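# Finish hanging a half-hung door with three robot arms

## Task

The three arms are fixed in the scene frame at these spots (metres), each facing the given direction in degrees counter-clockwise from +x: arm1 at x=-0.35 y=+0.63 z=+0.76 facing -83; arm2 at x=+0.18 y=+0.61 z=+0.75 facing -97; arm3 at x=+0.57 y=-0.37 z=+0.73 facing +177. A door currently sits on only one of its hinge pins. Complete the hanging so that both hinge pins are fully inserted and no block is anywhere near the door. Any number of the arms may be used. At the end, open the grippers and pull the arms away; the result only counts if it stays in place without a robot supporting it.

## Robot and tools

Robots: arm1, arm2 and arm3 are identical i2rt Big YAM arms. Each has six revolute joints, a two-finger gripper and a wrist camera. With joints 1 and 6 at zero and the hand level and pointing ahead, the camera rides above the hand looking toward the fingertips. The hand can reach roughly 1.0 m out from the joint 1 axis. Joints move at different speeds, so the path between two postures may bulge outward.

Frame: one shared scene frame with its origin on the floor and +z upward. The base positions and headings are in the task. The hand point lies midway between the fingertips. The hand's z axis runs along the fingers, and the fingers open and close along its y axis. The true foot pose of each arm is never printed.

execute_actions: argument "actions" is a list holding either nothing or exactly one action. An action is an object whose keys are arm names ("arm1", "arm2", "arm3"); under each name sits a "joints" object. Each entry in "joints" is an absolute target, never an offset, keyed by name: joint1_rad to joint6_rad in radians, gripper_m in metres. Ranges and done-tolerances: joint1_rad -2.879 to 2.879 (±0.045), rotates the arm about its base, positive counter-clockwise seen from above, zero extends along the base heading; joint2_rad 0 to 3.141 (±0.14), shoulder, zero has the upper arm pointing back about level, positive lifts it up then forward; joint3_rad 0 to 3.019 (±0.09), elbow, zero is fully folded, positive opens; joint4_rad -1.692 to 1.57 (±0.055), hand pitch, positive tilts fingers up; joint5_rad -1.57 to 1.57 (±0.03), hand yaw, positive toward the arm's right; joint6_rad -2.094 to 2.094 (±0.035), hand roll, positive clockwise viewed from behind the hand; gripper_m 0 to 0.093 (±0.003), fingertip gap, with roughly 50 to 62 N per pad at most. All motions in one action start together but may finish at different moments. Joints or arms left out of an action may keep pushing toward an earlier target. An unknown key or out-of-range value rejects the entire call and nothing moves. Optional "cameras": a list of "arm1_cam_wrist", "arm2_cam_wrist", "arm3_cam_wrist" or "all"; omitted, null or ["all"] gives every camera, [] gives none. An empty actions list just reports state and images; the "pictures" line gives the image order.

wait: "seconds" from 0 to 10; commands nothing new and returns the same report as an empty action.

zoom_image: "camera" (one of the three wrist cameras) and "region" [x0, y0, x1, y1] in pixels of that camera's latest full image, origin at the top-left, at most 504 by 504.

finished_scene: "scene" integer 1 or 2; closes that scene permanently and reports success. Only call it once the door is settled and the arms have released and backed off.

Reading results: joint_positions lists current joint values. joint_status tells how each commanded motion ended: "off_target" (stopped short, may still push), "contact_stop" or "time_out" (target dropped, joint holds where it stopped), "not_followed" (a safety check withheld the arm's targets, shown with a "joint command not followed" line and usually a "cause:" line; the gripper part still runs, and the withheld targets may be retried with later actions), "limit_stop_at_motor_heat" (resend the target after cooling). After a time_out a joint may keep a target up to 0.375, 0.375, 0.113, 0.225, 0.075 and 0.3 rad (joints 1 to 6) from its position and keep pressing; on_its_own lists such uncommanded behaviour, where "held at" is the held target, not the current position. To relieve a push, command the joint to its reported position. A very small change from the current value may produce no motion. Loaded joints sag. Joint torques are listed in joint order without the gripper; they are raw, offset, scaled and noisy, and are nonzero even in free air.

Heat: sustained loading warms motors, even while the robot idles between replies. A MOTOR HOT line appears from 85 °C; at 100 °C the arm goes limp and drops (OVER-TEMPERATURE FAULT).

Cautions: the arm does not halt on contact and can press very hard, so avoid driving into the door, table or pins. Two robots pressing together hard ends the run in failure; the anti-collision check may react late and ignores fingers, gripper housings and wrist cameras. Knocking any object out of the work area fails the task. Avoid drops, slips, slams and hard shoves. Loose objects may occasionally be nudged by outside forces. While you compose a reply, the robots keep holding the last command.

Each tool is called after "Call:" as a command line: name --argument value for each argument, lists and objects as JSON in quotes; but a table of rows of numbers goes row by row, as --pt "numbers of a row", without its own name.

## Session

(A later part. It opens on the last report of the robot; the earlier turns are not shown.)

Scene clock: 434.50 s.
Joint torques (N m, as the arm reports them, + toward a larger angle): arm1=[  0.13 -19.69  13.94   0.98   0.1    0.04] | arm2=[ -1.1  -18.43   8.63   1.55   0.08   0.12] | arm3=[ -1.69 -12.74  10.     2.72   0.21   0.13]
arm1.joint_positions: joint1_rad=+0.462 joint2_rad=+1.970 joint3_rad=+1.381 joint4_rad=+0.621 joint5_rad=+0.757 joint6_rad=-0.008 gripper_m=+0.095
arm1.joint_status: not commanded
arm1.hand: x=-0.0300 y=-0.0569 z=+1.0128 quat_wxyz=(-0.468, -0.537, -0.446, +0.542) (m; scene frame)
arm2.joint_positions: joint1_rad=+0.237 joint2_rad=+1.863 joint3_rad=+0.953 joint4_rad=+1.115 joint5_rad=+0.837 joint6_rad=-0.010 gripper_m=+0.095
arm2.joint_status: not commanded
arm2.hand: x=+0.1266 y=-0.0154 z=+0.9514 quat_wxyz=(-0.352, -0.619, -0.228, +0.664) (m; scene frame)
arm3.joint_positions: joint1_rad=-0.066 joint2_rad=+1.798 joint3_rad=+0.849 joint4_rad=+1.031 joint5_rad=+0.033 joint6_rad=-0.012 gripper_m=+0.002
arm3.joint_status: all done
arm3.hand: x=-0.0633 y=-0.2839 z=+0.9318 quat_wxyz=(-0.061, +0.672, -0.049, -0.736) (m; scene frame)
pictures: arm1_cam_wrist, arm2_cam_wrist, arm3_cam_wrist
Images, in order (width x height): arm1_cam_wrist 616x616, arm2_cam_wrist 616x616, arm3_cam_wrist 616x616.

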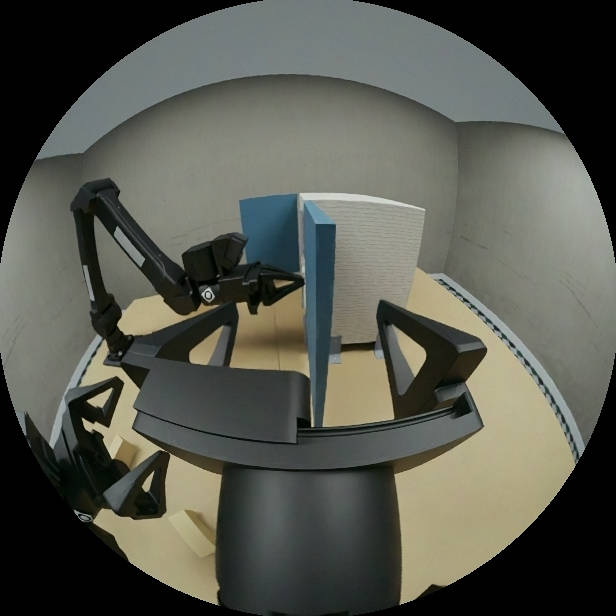

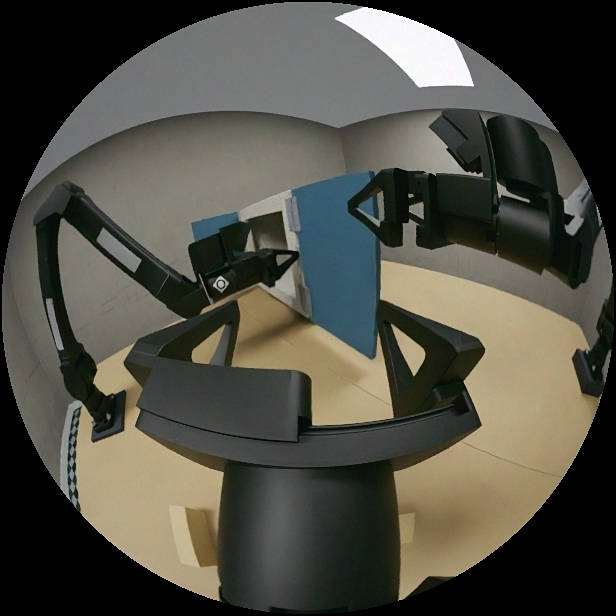

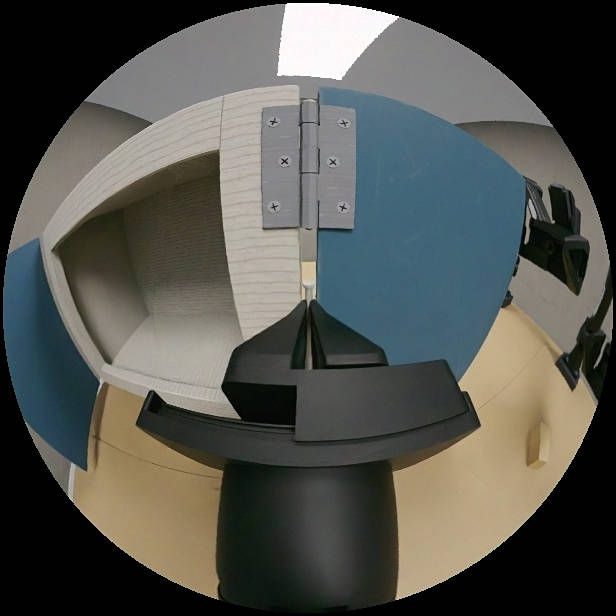

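Call:
execute_actions --actions '[{"arm3":{"joints":{"joint4_rad":1.122,"joint3_rad":0.884}}}]' --cameras '[]'

Call:
execute_actions --actions '[{"arm3":{"joints":{"joint2_rad":1.852}}}]'

Call:
zoom_image --camera "arm1_cam_wrist" --region '[275, 250, 325, 330]'

Call:
zoom_image --camera "arm2_cam_wrist" --region '[275, 240, 325, 320]'

Scene clock: 456.17 s.
Joint torques (N m, as the arm reports them, + toward a larger angle): arm1=[  0.29 -19.71  13.96   0.98   0.11   0.04] | arm2=[ -1.19 -18.4    8.67   1.43   0.07   0.1 ] | arm3=[ -1.74 -12.78  10.46   2.65   0.2    0.14]
arm1.joint_positions: joint1_rad=+0.462 joint2_rad=+1.970 joint3_rad=+1.381 joint4_rad=+0.621 joint5_rad=+0.757 joint6_rad=-0.008 gripper_m=+0.095
arm1.joint_status: not commanded
arm1.hand: x=-0.0300 y=-0.0569 z=+1.0128 quat_wxyz=(-0.468, -0.537, -0.446, +0.542) (m; scene frame)
arm2.joint_positions: joint1_rad=+0.237 joint2_rad=+1.863 joint3_rad=+0.953 joint4_rad=+1.115 joint5_rad=+0.837 joint6_rad=-0.010 gripper_m=+0.095
arm2.joint_status: not commanded
arm2.hand: x=+0.1266 y=-0.0154 z=+0.9514 quat_wxyz=(-0.352, -0.619, -0.228, +0.664) (m; scene frame)
arm3.joint_positions: joint1_rad=-0.066 joint2_rad=+1.798 joint3_rad=+0.849 joint4_rad=+1.103 joint5_rad=+0.033 joint6_rad=-0.012 gripper_m=+0.002
arm3.joint_status: all done
arm3.hand: x=-0.0611 y=-0.2842 z=+0.9493 quat_wxyz=(-0.062, +0.645, -0.048, -0.760) (m; scene frame)
pictures: none
No camera images: the call's "cameras" was empty. Leave "cameras" out to get every camera's image.

Scene clock: 456.87 s.
Joint torques (N m, as the arm reports them, + toward a larger angle): arm1=[  0.19 -19.78  13.91   0.98   0.1    0.04] | arm2=[ -0.82 -18.39   8.63   1.49   0.08   0.09] | arm3=[ -1.82 -12.6    9.8    2.56   0.2    0.14]
arm1.joint_positions: joint1_rad=+0.462 joint2_rad=+1.970 joint3_rad=+1.381 joint4_rad=+0.621 joint5_rad=+0.757 joint6_rad=-0.008 gripper_m=+0.095
arm1.joint_status: not commanded
arm1.hand: x=-0.0300 y=-0.0569 z=+1.0128 quat_wxyz=(-0.468, -0.537, -0.446, +0.542) (m; scene frame)
arm2.joint_positions: joint1_rad=+0.237 joint2_rad=+1.863 joint3_rad=+0.953 joint4_rad=+1.115 joint5_rad=+0.837 joint6_rad=-0.010 gripper_m=+0.095
arm2.joint_status: not commanded
arm2.hand: x=+0.1266 y=-0.0154 z=+0.9514 quat_wxyz=(-0.352, -0.619, -0.228, +0.664) (m; scene frame)
arm3.joint_positions: joint1_rad=-0.066 joint2_rad=+1.840 joint3_rad=+0.853 joint4_rad=+1.106 joint5_rad=+0.033 joint6_rad=-0.012 gripper_m=+0.002
arm3.joint_status: all done
arm3.hand: x=-0.0653 y=-0.2837 z=+0.9256 quat_wxyz=(-0.062, +0.658, -0.049, -0.749) (m; scene frame)
pictures: arm1_cam_wrist, arm2_cam_wrist, arm3_cam_wrist
Images, in order (width x height): arm1_cam_wrist 616x616, arm2_cam_wrist 616x616, arm3_cam_wrist 616x616.

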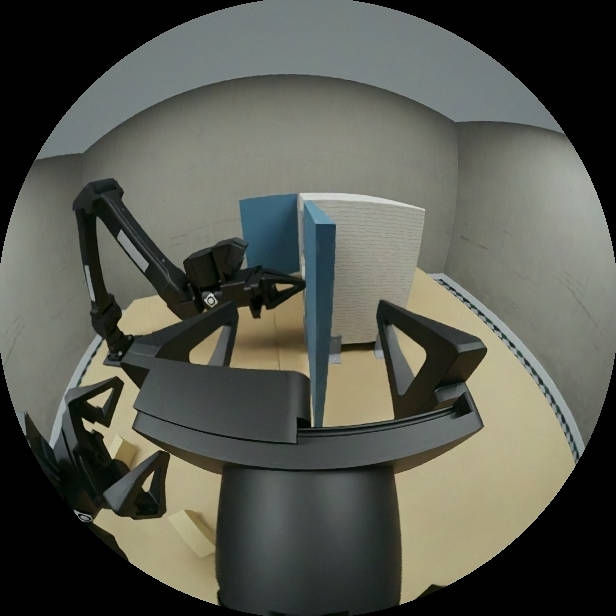

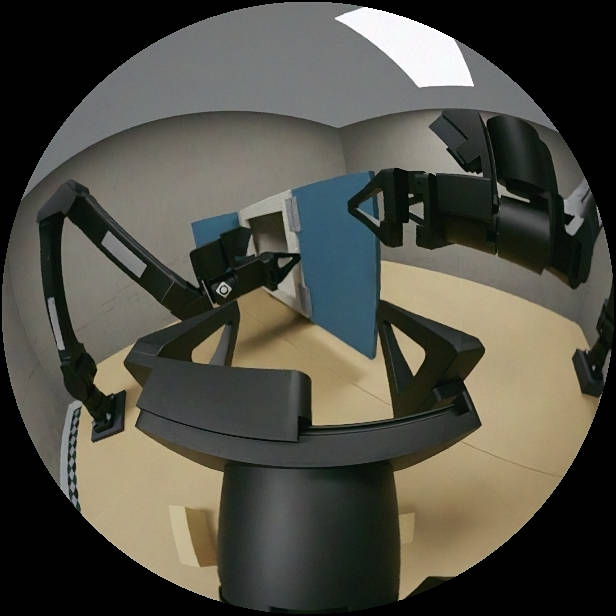

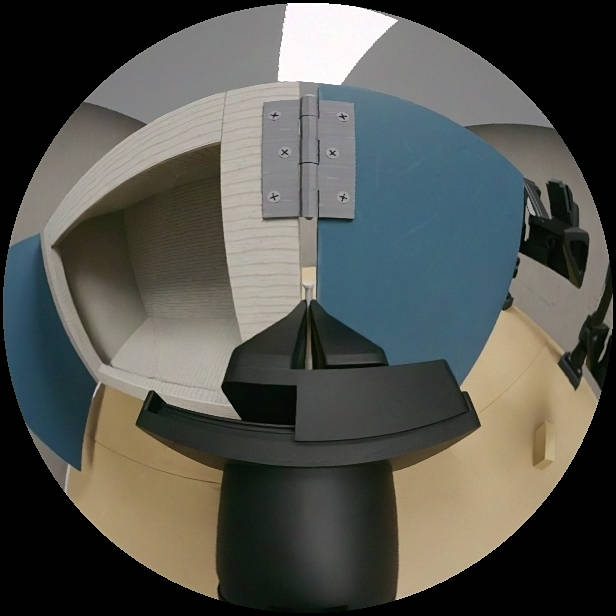

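Region (275, 250, 325, 330) of arm1_cam_wrist's 616x616 image, scaled by 6.300, with more detail than that image has; it fills the left 315 columns of this view, and the rest is white.

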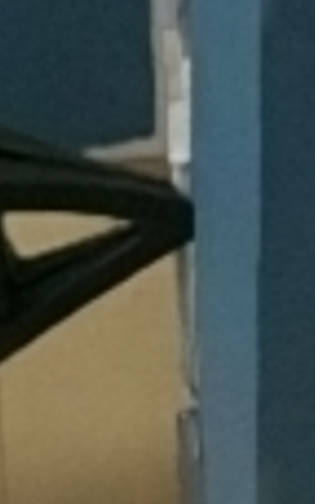

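Region (275, 240, 325, 320) of arm2_cam_wrist's 616x616 image, scaled by 6.300, with more detail than that image has; it fills the left 315 columns of this view, and the rest is white.

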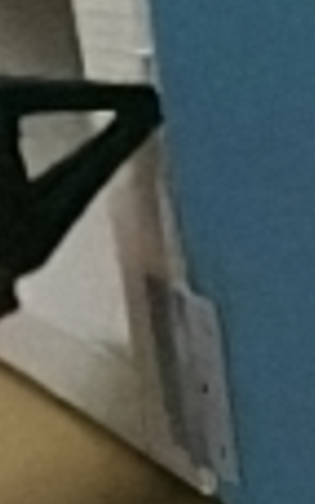

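Call:
execute_actions --actions '[{"arm3":{"joints":{"joint2_rad":1.885,"joint4_rad":1.155}}}]'

Call:
zoom_image --camera "arm1_cam_wrist" --region '[275, 250, 325, 330]'

Call:
zoom_image --camera "arm2_cam_wrist" --region '[275, 240, 325, 320]'

Scene clock: 467.57 s.
Joint torques (N m, as the arm reports them, + toward a larger angle): arm1=[  0.12 -19.74  13.9    0.94   0.11   0.04] | arm2=[ -1.06 -18.12   8.64   1.57   0.06   0.12] | arm3=[ -1.78 -12.66   9.65   2.72   0.19   0.12]
arm1.joint_positions: joint1_rad=+0.462 joint2_rad=+1.970 joint3_rad=+1.381 joint4_rad=+0.621 joint5_rad=+0.757 joint6_rad=-0.008 gripper_m=+0.095
arm1.joint_status: not commanded
arm1.hand: x=-0.0300 y=-0.0569 z=+1.0128 quat_wxyz=(-0.468, -0.537, -0.446, +0.542) (m; scene frame)
arm2.joint_positions: joint1_rad=+0.237 joint2_rad=+1.863 joint3_rad=+0.953 joint4_rad=+1.115 joint5_rad=+0.837 joint6_rad=-0.010 gripper_m=+0.095
arm2.joint_status: not commanded
arm2.hand: x=+0.1266 y=-0.0154 z=+0.9514 quat_wxyz=(-0.352, -0.619, -0.228, +0.664) (m; scene frame)
arm3.joint_positions: joint1_rad=-0.066 joint2_rad=+1.869 joint3_rad=+0.853 joint4_rad=+1.136 joint5_rad=+0.033 joint6_rad=-0.012 gripper_m=+0.002
arm3.joint_status: all done
arm3.hand: x=-0.0660 y=-0.2836 z=+0.9149 quat_wxyz=(-0.062, +0.658, -0.049, -0.749) (m; scene frame)
pictures: arm1_cam_wrist, arm2_cam_wrist, arm3_cam_wrist
Images, in order (width x height): arm1_cam_wrist 616x616, arm2_cam_wrist 616x616, arm3_cam_wrist 616x616.

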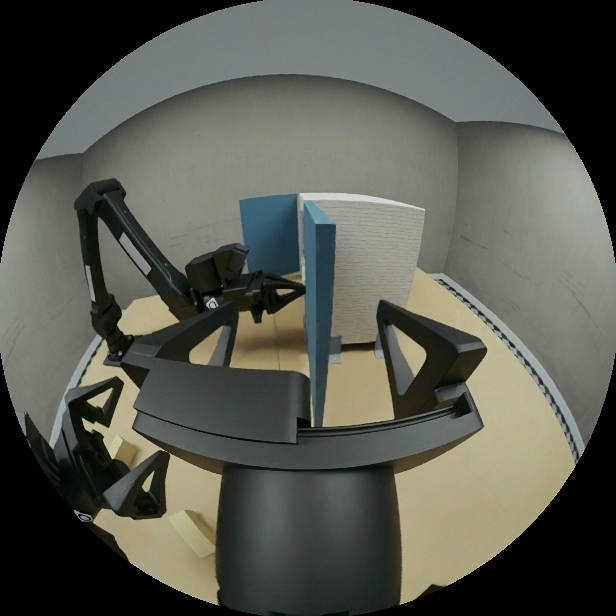

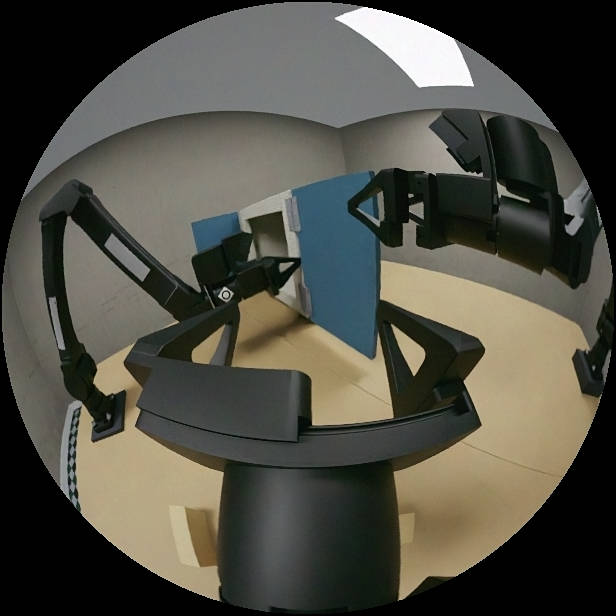

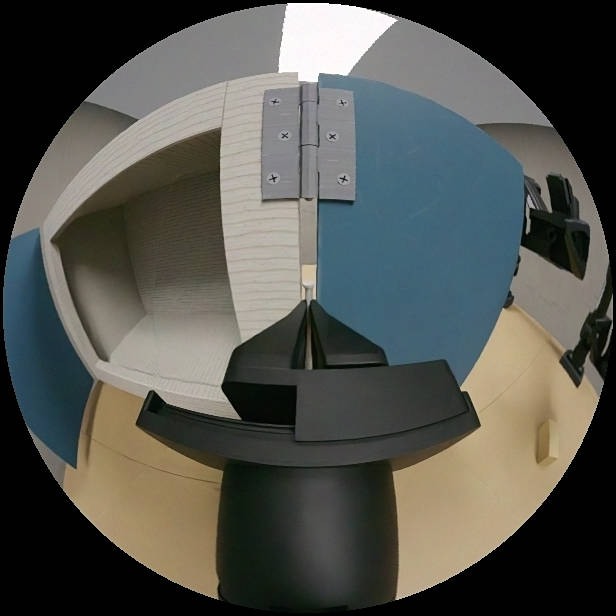

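Region (275, 250, 325, 330) of arm1_cam_wrist's 616x616 image, scaled by 6.300, with more detail than that image has; it fills the left 315 columns of this view, and the rest is white.

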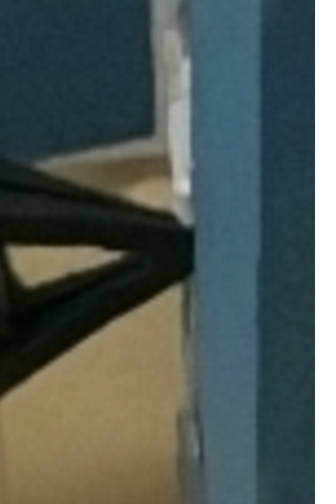

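Region (275, 240, 325, 320) of arm2_cam_wrist's 616x616 image, scaled by 6.300, with more detail than that image has; it fills the left 315 columns of this view, and the rest is white.

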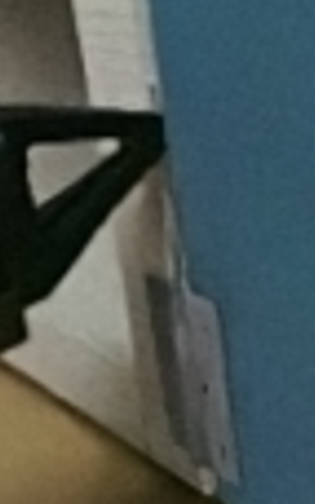

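Seems to enter. Continue.

Call:
execute_actions --actions '[{"arm3":{"joints":{"joint2_rad":1.925,"joint4_rad":1.197}}}]'

Call:
zoom_image --camera "arm1_cam_wrist" --region '[275, 250, 325, 330]'

Call:
zoom_image --camera "arm3_cam_wrist" --region '[270, 240, 350, 380]'

Scene clock: 474.53 s.
Joint torques (N m, as the arm reports them, + toward a larger angle): arm1=[  0.04 -19.74  13.93   0.97   0.11   0.03] | arm2=[ -1.04 -18.13   8.72   1.45   0.07   0.1 ] | arm3=[ -1.83 -12.44   9.2    2.6    0.19   0.13]
arm1.joint_positions: joint1_rad=+0.462 joint2_rad=+1.970 joint3_rad=+1.381 joint4_rad=+0.621 joint5_rad=+0.757 joint6_rad=-0.008 gripper_m=+0.095
arm1.joint_status: not commanded
arm1.hand: x=-0.0300 y=-0.0569 z=+1.0128 quat_wxyz=(-0.468, -0.537, -0.446, +0.542) (m; scene frame)
arm2.joint_positions: joint1_rad=+0.237 joint2_rad=+1.863 joint3_rad=+0.953 joint4_rad=+1.115 joint5_rad=+0.837 joint6_rad=-0.010 gripper_m=+0.095
arm2.joint_status: not commanded
arm2.hand: x=+0.1266 y=-0.0154 z=+0.9514 quat_wxyz=(-0.352, -0.619, -0.228, +0.664) (m; scene frame)
arm3.joint_positions: joint1_rad=-0.066 joint2_rad=+1.905 joint3_rad=+0.855 joint4_rad=+1.181 joint5_rad=+0.033 joint6_rad=-0.012 gripper_m=+0.002
arm3.joint_status: all done
arm3.hand: x=-0.0668 y=-0.2834 z=+0.9046 quat_wxyz=(-0.062, +0.654, -0.049, -0.753) (m; scene frame)
pictures: arm1_cam_wrist, arm2_cam_wrist, arm3_cam_wrist
Images, in order (width x height): arm1_cam_wrist 616x616, arm2_cam_wrist 616x616, arm3_cam_wrist 616x616.

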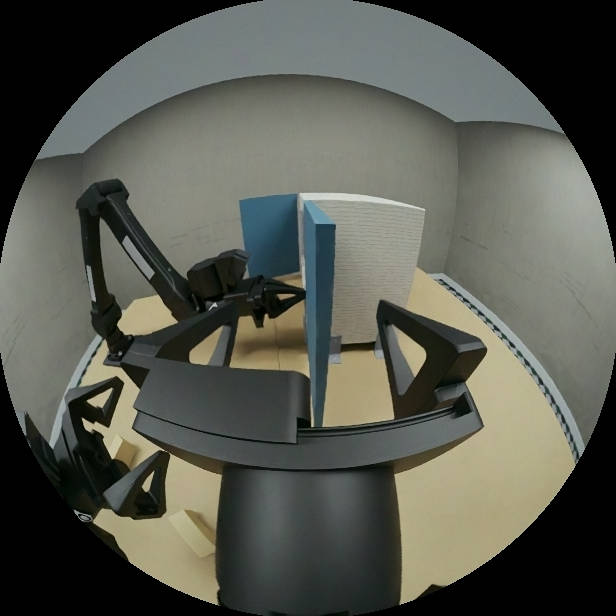

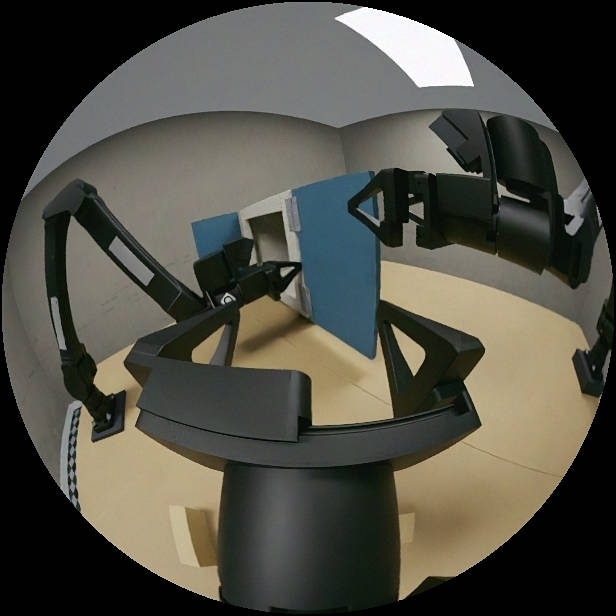

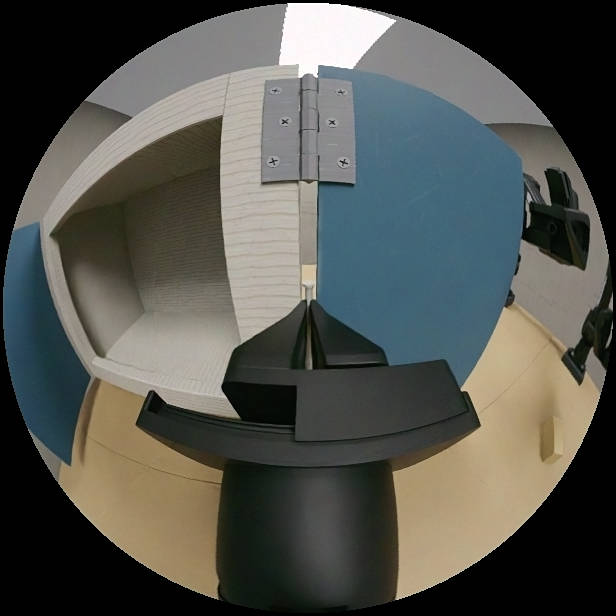

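Region (275, 250, 325, 330) of arm1_cam_wrist's 616x616 image, scaled by 6.300, with more detail than that image has; it fills the left 315 columns of this view, and the rest is white.

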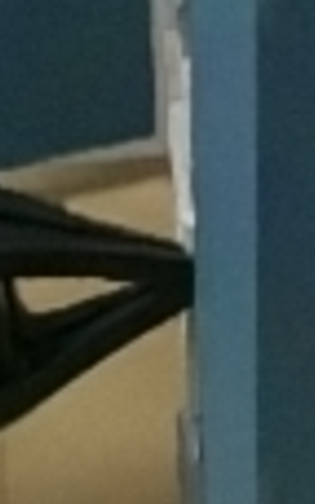

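Region (270, 240, 350, 380) of arm3_cam_wrist's 616x616 image, scaled by 3.600, with more detail than that image has; it fills the left 288 columns of this view, and the rest is white.

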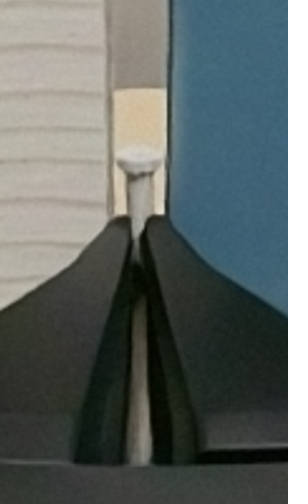

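Call:
execute_actions --actions '[{"arm3":{"joints":{"joint2_rad":1.97,"joint4_rad":1.237}}}]'

Call:
zoom_image --camera "arm3_cam_wrist" --region '[270, 240, 350, 380]'

Scene clock: 481.07 s.
Joint torques (N m, as the arm reports them, + toward a larger angle): arm1=[  0.06 -19.63  13.95   0.97   0.11   0.04] | arm2=[ -0.84 -18.1    8.73   1.59   0.07   0.12] | arm3=[ -1.8  -11.75   8.93   2.14   0.18   0.13]
arm1.joint_positions: joint1_rad=+0.462 joint2_rad=+1.970 joint3_rad=+1.381 joint4_rad=+0.621 joint5_rad=+0.757 joint6_rad=-0.008 gripper_m=+0.095
arm1.joint_status: not commanded
arm1.hand: x=-0.0300 y=-0.0569 z=+1.0128 quat_wxyz=(-0.468, -0.537, -0.446, +0.542) (m; scene frame)
arm2.joint_positions: joint1_rad=+0.237 joint2_rad=+1.863 joint3_rad=+0.953 joint4_rad=+1.115 joint5_rad=+0.837 joint6_rad=-0.010 gripper_m=+0.095
arm2.joint_status: not commanded
arm2.hand: x=+0.1266 y=-0.0154 z=+0.9514 quat_wxyz=(-0.352, -0.619, -0.228, +0.664) (m; scene frame)
arm3.joint_positions: joint1_rad=-0.066 joint2_rad=+1.938 joint3_rad=+0.855 joint4_rad=+1.232 joint5_rad=+0.033 joint6_rad=-0.012 gripper_m=+0.002
arm3.joint_status: all done
arm3.hand: x=-0.0663 y=-0.2835 z=+0.8966 quat_wxyz=(-0.062, +0.647, -0.049, -0.759) (m; scene frame)
pictures: arm1_cam_wrist, arm2_cam_wrist, arm3_cam_wrist
Images, in order (width x height): arm1_cam_wrist 616x616, arm2_cam_wrist 616x616, arm3_cam_wrist 616x616.

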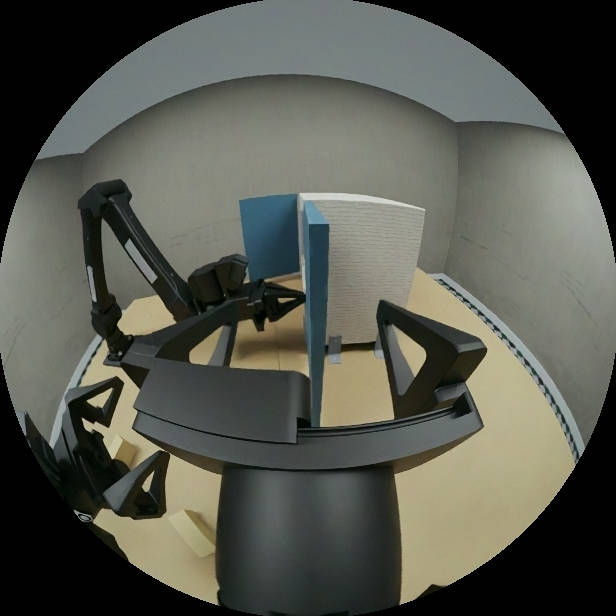

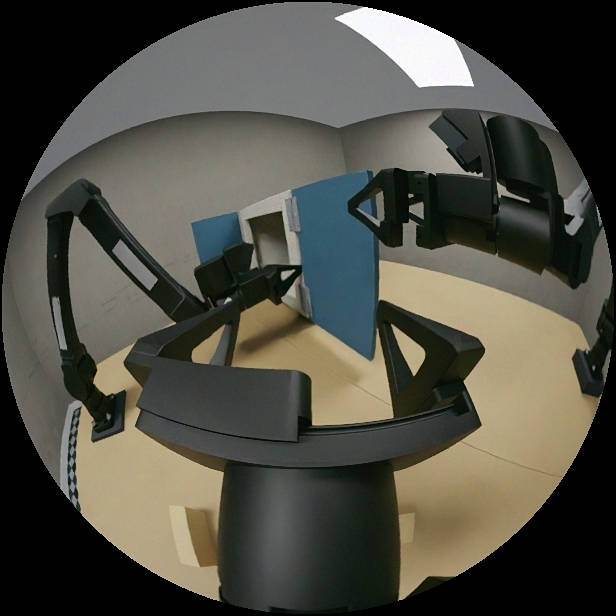

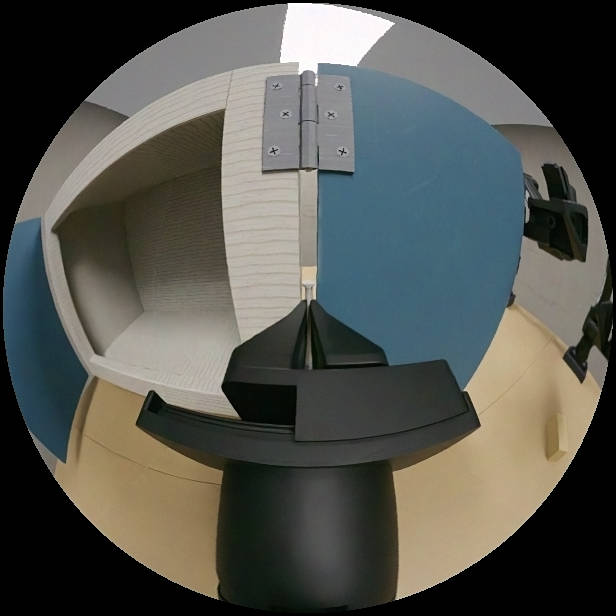

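Region (270, 240, 350, 380) of arm3_cam_wrist's 616x616 image, scaled by 3.600, with more detail than that image has; it fills the left 288 columns of this view, and the rest is white.

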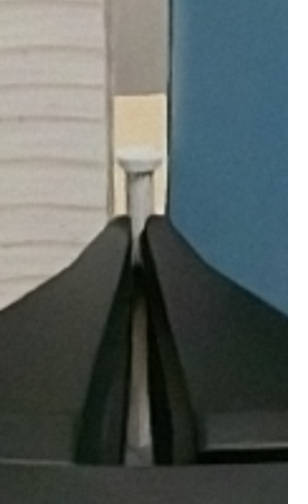

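Call:
execute_actions --actions '[{"arm1":{"joints":{"gripper_m":0.0}}}]' --cameras '["arm1_cam_wrist","arm2_cam_wrist"]'

Call:
execute_actions --actions '[{"arm1":{"joints":{"joint4_rad":0.68}}}]'

Scene clock: 487.70 s.
Joint torques (N m, as the arm reports them, + toward a larger angle): arm1=[  0.17 -19.77  13.93   0.97   0.1    0.04] | arm2=[ -1.35 -18.49   8.67   1.56   0.06   0.11] | arm3=[ -1.72 -11.7    8.88   2.16   0.19   0.13]
arm1.joint_positions: joint1_rad=+0.462 joint2_rad=+1.970 joint3_rad=+1.381 joint4_rad=+0.621 joint5_rad=+0.757 joint6_rad=-0.008 gripper_m=+0.001
arm1.joint_status: all done
arm1.hand: x=-0.0300 y=-0.0569 z=+1.0128 quat_wxyz=(-0.468, -0.537, -0.446, +0.542) (m; scene frame)
arm2.joint_positions: joint1_rad=+0.237 joint2_rad=+1.863 joint3_rad=+0.953 joint4_rad=+1.115 joint5_rad=+0.837 joint6_rad=-0.010 gripper_m=+0.095
arm2.joint_status: not commanded
arm2.hand: x=+0.1266 y=-0.0154 z=+0.9514 quat_wxyz=(-0.352, -0.619, -0.228, +0.664) (m; scene frame)
arm3.joint_positions: joint1_rad=-0.066 joint2_rad=+1.938 joint3_rad=+0.855 joint4_rad=+1.232 joint5_rad=+0.033 joint6_rad=-0.012 gripper_m=+0.002
arm3.joint_status: not commanded
arm3.hand: x=-0.0663 y=-0.2835 z=+0.8966 quat_wxyz=(-0.062, +0.647, -0.049, -0.759) (m; scene frame)
pictures: arm1_cam_wrist, arm2_cam_wrist
Images, in order (width x height): arm1_cam_wrist 616x616, arm2_cam_wrist 616x616.

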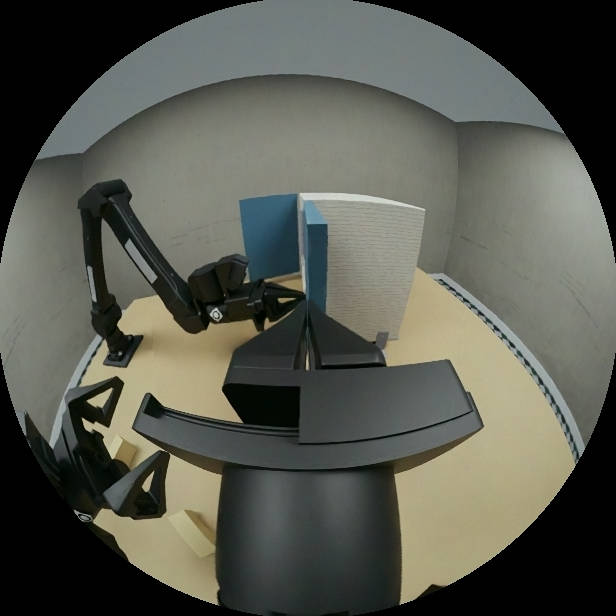

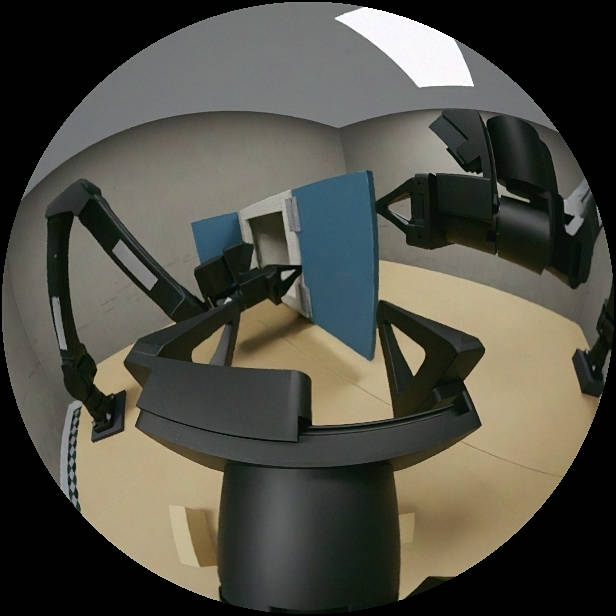

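Scene clock: 488.37 s.
Joint torques (N m, as the arm reports them, + toward a larger angle): arm1=[  0.09 -19.68  14.03   2.33   0.09   0.04] | arm2=[ -1.45 -17.98   8.8    1.56   0.07   0.09] | arm3=[ -1.68 -11.76   8.93   2.12   0.17   0.13]
arm1.joint_positions: joint1_rad=+0.462 joint2_rad=+1.970 joint3_rad=+1.381 joint4_rad=+0.656 joint5_rad=+0.757 joint6_rad=-0.008 gripper_m=+0.001
arm1.joint_status: all done
arm1.hand: x=-0.0302 y=-0.0567 z=+1.0197 quat_wxyz=(-0.479, -0.536, -0.434, +0.543) (m; scene frame)
arm2.joint_positions: joint1_rad=+0.237 joint2_rad=+1.863 joint3_rad=+0.953 joint4_rad=+1.115 joint5_rad=+0.837 joint6_rad=-0.010 gripper_m=+0.095
arm2.joint_status: not commanded
arm2.hand: x=+0.1266 y=-0.0154 z=+0.9514 quat_wxyz=(-0.352, -0.619, -0.228, +0.664) (m; scene frame)
arm3.joint_positions: joint1_rad=-0.066 joint2_rad=+1.938 joint3_rad=+0.855 joint4_rad=+1.232 joint5_rad=+0.033 joint6_rad=-0.012 gripper_m=+0.002
arm3.joint_status: not commanded
arm3.hand: x=-0.0663 y=-0.2835 z=+0.8966 quat_wxyz=(-0.062, +0.647, -0.049, -0.759) (m; scene frame)
pictures: arm1_cam_wrist, arm2_cam_wrist, arm3_cam_wrist
Images, in order (width x height): arm1_cam_wrist 616x616, arm2_cam_wrist 616x616, arm3_cam_wrist 616x616.

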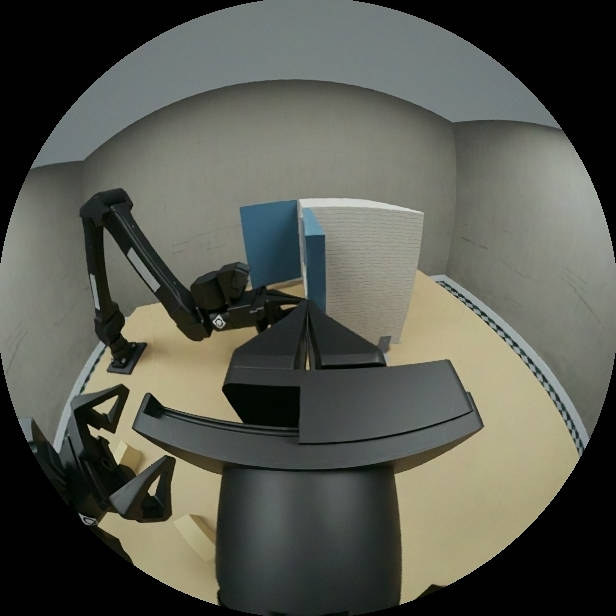

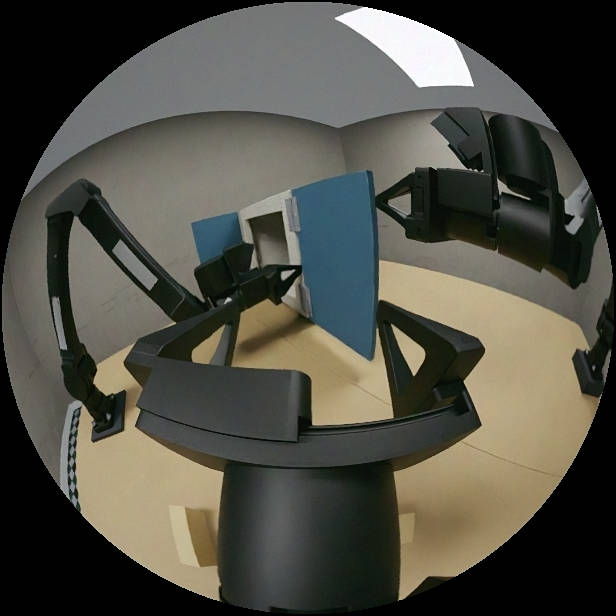

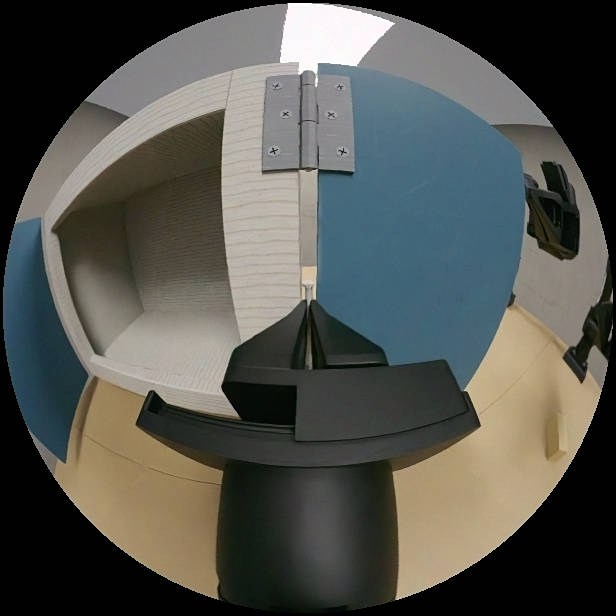

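Call:
execute_actions --actions '[{"arm1":{"joints":{"gripper_m":0.08}}}]' --cameras '[]'

Call:
execute_actions --actions '[{"arm1":{"joints":{"joint1_rad":0.405,"joint2_rad":2.035,"joint3_rad":1.545,"joint4_rad":0.54,"joint5_rad":0.705}}}]' --cameras '["arm1_cam_wrist","arm2_cam_wrist"]'

Scene clock: 500.50 s.
Joint torques (N m, as the arm reports them, + toward a larger angle): arm1=[  0.14 -19.65  13.9    2.35   0.09   0.04] | arm2=[ -1.17 -18.37   8.72   1.51   0.07   0.11] | arm3=[ -1.69 -11.77   8.9    2.15   0.18   0.13]
arm1.joint_positions: joint1_rad=+0.462 joint2_rad=+1.970 joint3_rad=+1.381 joint4_rad=+0.656 joint5_rad=+0.757 joint6_rad=-0.008 gripper_m=+0.080
arm1.joint_status: all done
arm1.hand: x=-0.0302 y=-0.0567 z=+1.0197 quat_wxyz=(-0.479, -0.536, -0.434, +0.543) (m; scene frame)
arm2.joint_positions: joint1_rad=+0.237 joint2_rad=+1.863 joint3_rad=+0.953 joint4_rad=+1.115 joint5_rad=+0.837 joint6_rad=-0.010 gripper_m=+0.095
arm2.joint_status: not commanded
arm2.hand: x=+0.1266 y=-0.0154 z=+0.9514 quat_wxyz=(-0.352, -0.619, -0.228, +0.664) (m; scene frame)
arm3.joint_positions: joint1_rad=-0.066 joint2_rad=+1.938 joint3_rad=+0.855 joint4_rad=+1.232 joint5_rad=+0.033 joint6_rad=-0.012 gripper_m=+0.002
arm3.joint_status: not commanded
arm3.hand: x=-0.0663 y=-0.2835 z=+0.8966 quat_wxyz=(-0.062, +0.647, -0.049, -0.759) (m; scene frame)
pictures: none
No camera images: the call's "cameras" was empty. Leave "cameras" out to get every camera's image.

Scene clock: 501.37 s.
Joint torques (N m, as the arm reports them, + toward a larger angle): arm1=[ -0.03 -19.95  14.29   0.94  -0.14   0.04] | arm2=[ -0.97 -18.61   8.63   1.49   0.07   0.13] | arm3=[ -1.73 -11.76   8.92   2.14   0.18   0.13]
arm1.joint_positions: joint1_rad=+0.405 joint2_rad=+2.021 joint3_rad=+1.475 joint4_rad=+0.553 joint5_rad=+0.708 joint6_rad=-0.008 gripper_m=+0.080
arm1.joint_status: all done
arm1.hand: x=-0.0494 y=-0.0976 z=+1.0105 quat_wxyz=(-0.456, -0.540, -0.453, +0.543) (m; scene frame)
arm2.joint_positions: joint1_rad=+0.237 joint2_rad=+1.863 joint3_rad=+0.953 joint4_rad=+1.115 joint5_rad=+0.837 joint6_rad=-0.010 gripper_m=+0.095
arm2.joint_status: not commanded
arm2.hand: x=+0.1266 y=-0.0154 z=+0.9514 quat_wxyz=(-0.352, -0.619, -0.228, +0.664) (m; scene frame)
arm3.joint_positions: joint1_rad=-0.066 joint2_rad=+1.938 joint3_rad=+0.855 joint4_rad=+1.232 joint5_rad=+0.033 joint6_rad=-0.012 gripper_m=+0.002
arm3.joint_status: not commanded
arm3.hand: x=-0.0663 y=-0.2835 z=+0.8966 quat_wxyz=(-0.062, +0.647, -0.049, -0.759) (m; scene frame)
pictures: arm1_cam_wrist, arm2_cam_wrist
Images, in order (width x height): arm1_cam_wrist 616x616, arm2_cam_wrist 616x616.

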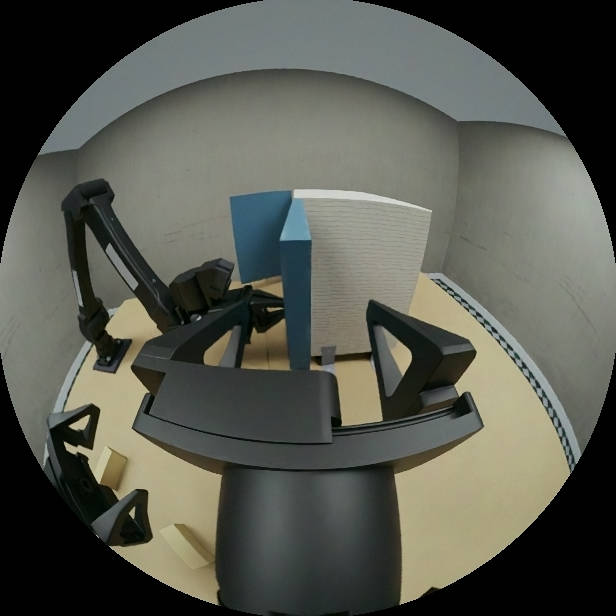

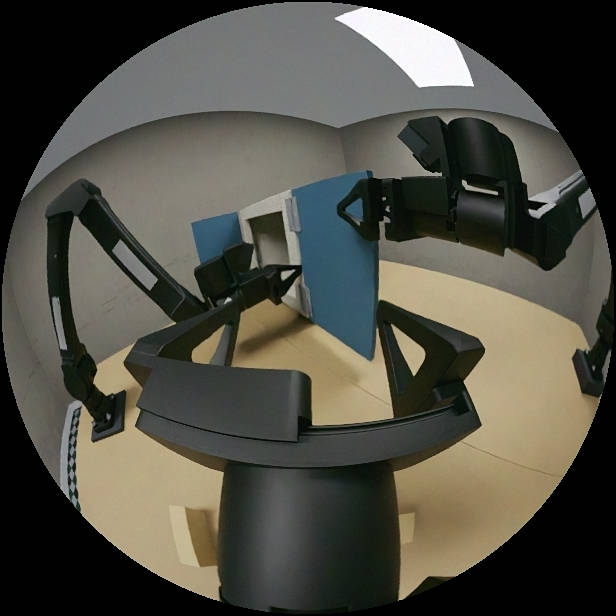

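Call:
execute_actions --actions '[{"arm1":{"joints":{"gripper_m":0.0,"joint5_rad":0.67}}}]' --cameras '["arm1_cam_wrist"]'

Call:
execute_actions --actions '[{"arm1":{"joints":{"joint3_rad":1.575}}}]'

Scene clock: 510.73 s.
Joint torques (N m, as the arm reports them, + toward a larger angle): arm1=[  0.13 -20.09  14.23   0.99  -0.13   0.04] | arm2=[ -1.1  -18.6    8.77   1.57   0.06   0.11] | arm3=[ -1.79 -11.8    8.89   2.14   0.19   0.13]
arm1.joint_positions: joint1_rad=+0.405 joint2_rad=+2.021 joint3_rad=+1.476 joint4_rad=+0.552 joint5_rad=+0.673 joint6_rad=-0.007 gripper_m=+0.012
arm1.joint_status: gripper_m off_target (ended at +0.012, target +0.000); the others done
arm1.hand: x=-0.0433 y=-0.0986 z=+1.0106 quat_wxyz=(-0.466, -0.532, -0.462, +0.535) (m; scene frame)
arm2.joint_positions: joint1_rad=+0.237 joint2_rad=+1.863 joint3_rad=+0.953 joint4_rad=+1.115 joint5_rad=+0.837 joint6_rad=-0.010 gripper_m=+0.095
arm2.joint_status: not commanded
arm2.hand: x=+0.1266 y=-0.0154 z=+0.9514 quat_wxyz=(-0.352, -0.619, -0.228, +0.664) (m; scene frame)
arm3.joint_positions: joint1_rad=-0.066 joint2_rad=+1.938 joint3_rad=+0.855 joint4_rad=+1.232 joint5_rad=+0.033 joint6_rad=-0.012 gripper_m=+0.002
arm3.joint_status: not commanded
arm3.hand: x=-0.0663 y=-0.2835 z=+0.8966 quat_wxyz=(-0.062, +0.647, -0.049, -0.759) (m; scene frame)
pictures: arm1_cam_wrist
Images, in order (width x height): arm1_cam_wrist 616x616.

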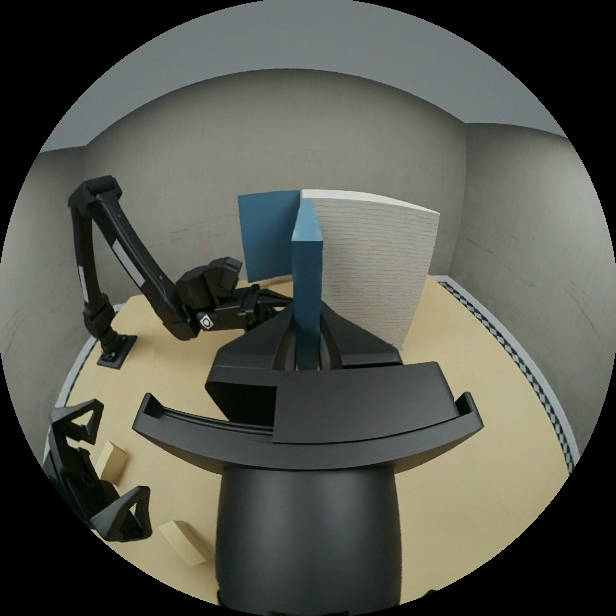

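Scene clock: 512.30 s.
Joint torques (N m, as the arm reports them, + toward a larger angle): arm1=[ -0.15 -19.93  16.3    1.13  -0.13   0.04] | arm2=[ -0.84 -18.02   8.74   1.4    0.07   0.11] | arm3=[ -1.75 -11.68   8.91   2.14   0.18   0.13]
arm1.joint_positions: joint1_rad=+0.405 joint2_rad=+2.021 joint3_rad=+1.479 joint4_rad=+0.548 joint5_rad=+0.673 joint6_rad=-0.007 gripper_m=+0.012
arm1.joint_status: joint3_rad time_out (moved +0.003 of +0.099)
arm1.on_its_own: joint3_rad reads +1.479 and still pushes toward +1.575 since a time_out
arm1.hand: x=-0.0429 y=-0.0992 z=+1.0114 quat_wxyz=(-0.465, -0.532, -0.463, +0.535) (m; scene frame)
arm2.joint_positions: joint1_rad=+0.237 joint2_rad=+1.863 joint3_rad=+0.953 joint4_rad=+1.115 joint5_rad=+0.837 joint6_rad=-0.010 gripper_m=+0.095
arm2.joint_status: not commanded
arm2.hand: x=+0.1266 y=-0.0154 z=+0.9514 quat_wxyz=(-0.352, -0.619, -0.228, +0.664) (m; scene frame)
arm3.joint_positions: joint1_rad=-0.066 joint2_rad=+1.938 joint3_rad=+0.855 joint4_rad=+1.232 joint5_rad=+0.033 joint6_rad=-0.012 gripper_m=+0.002
arm3.joint_status: not commanded
arm3.hand: x=-0.0663 y=-0.2835 z=+0.8966 quat_wxyz=(-0.062, +0.647, -0.049, -0.759) (m; scene frame)
pictures: arm1_cam_wrist, arm2_cam_wrist, arm3_cam_wrist
Images, in order (width x height): arm1_cam_wrist 616x616, arm2_cam_wrist 616x616, arm3_cam_wrist 616x616.

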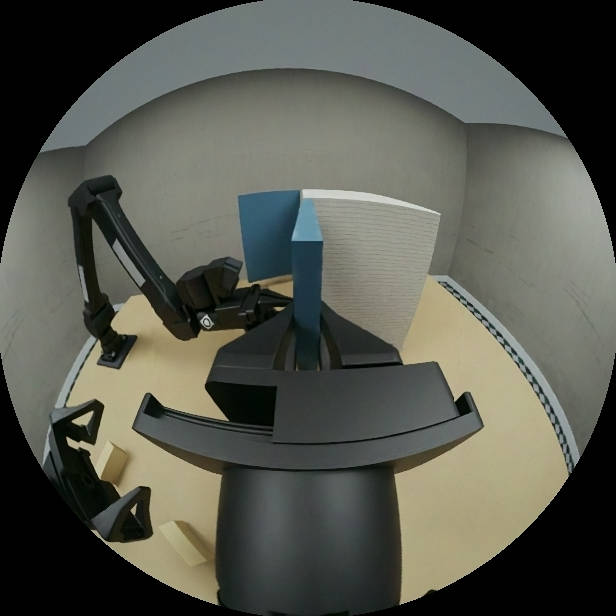

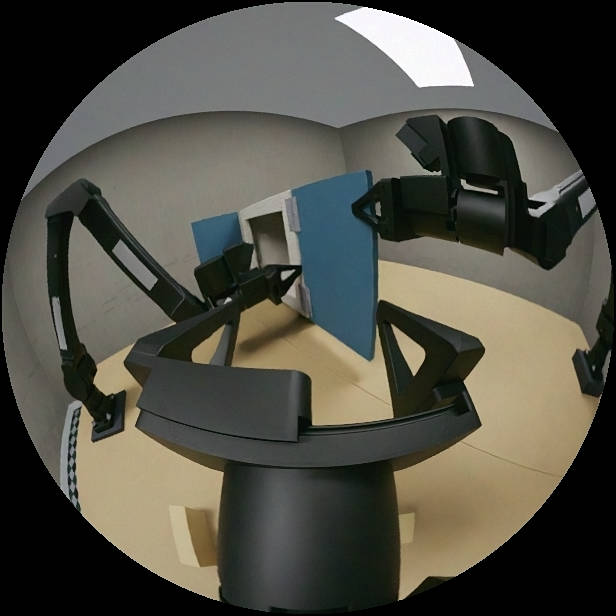

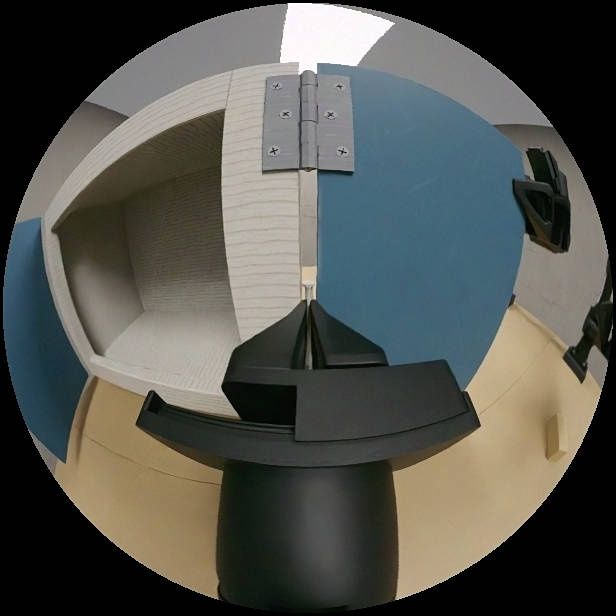

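Call:
execute_actions --actions '[{"arm1":{"joints":{"joint2_rad":1.95,"joint4_rad":0.60}}}]' --cameras '["arm3_cam_wrist"]'

Scene clock: 527.83 s.
Joint torques (N m, as the arm reports them, + toward a larger angle): arm1=[ -0.15 -26.98  16.27   3.21  -0.13   0.04] | arm2=[ -1.41 -18.57   8.76   1.54   0.05   0.1 ] | arm3=[ -1.68 -11.74   8.91   2.15   0.18   0.14]
arm1.joint_positions: joint1_rad=+0.405 joint2_rad=+2.021 joint3_rad=+1.479 joint4_rad=+0.554 joint5_rad=+0.673 joint6_rad=-0.007 gripper_m=+0.012
arm1.joint_status: all done
arm1.on_its_own: joint3_rad reads +1.479 and still pushes toward +1.575 since a time_out
arm1.hand: x=-0.0429 y=-0.0992 z=+1.0126 quat_wxyz=(-0.467, -0.532, -0.460, +0.535) (m; scene frame)
arm2.joint_positions: joint1_rad=+0.237 joint2_rad=+1.863 joint3_rad=+0.953 joint4_rad=+1.115 joint5_rad=+0.837 joint6_rad=-0.010 gripper_m=+0.095
arm2.joint_status: not commanded
arm2.hand: x=+0.1266 y=-0.0154 z=+0.9514 quat_wxyz=(-0.352, -0.619, -0.228, +0.664) (m; scene frame)
arm3.joint_positions: joint1_rad=-0.066 joint2_rad=+1.938 joint3_rad=+0.855 joint4_rad=+1.232 joint5_rad=+0.033 joint6_rad=-0.012 gripper_m=+0.002
arm3.joint_status: not commanded
arm3.hand: x=-0.0663 y=-0.2835 z=+0.8966 quat_wxyz=(-0.062, +0.647, -0.049, -0.759) (m; scene frame)
pictures: arm3_cam_wrist
Images, in order (width x height): arm3_cam_wrist 616x616.

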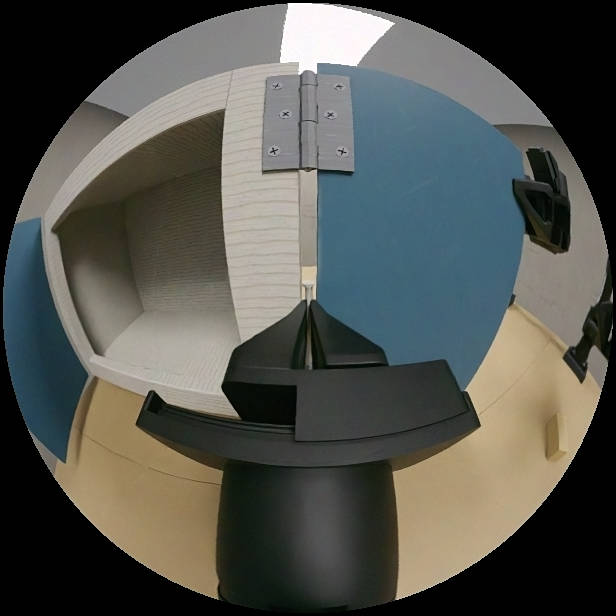

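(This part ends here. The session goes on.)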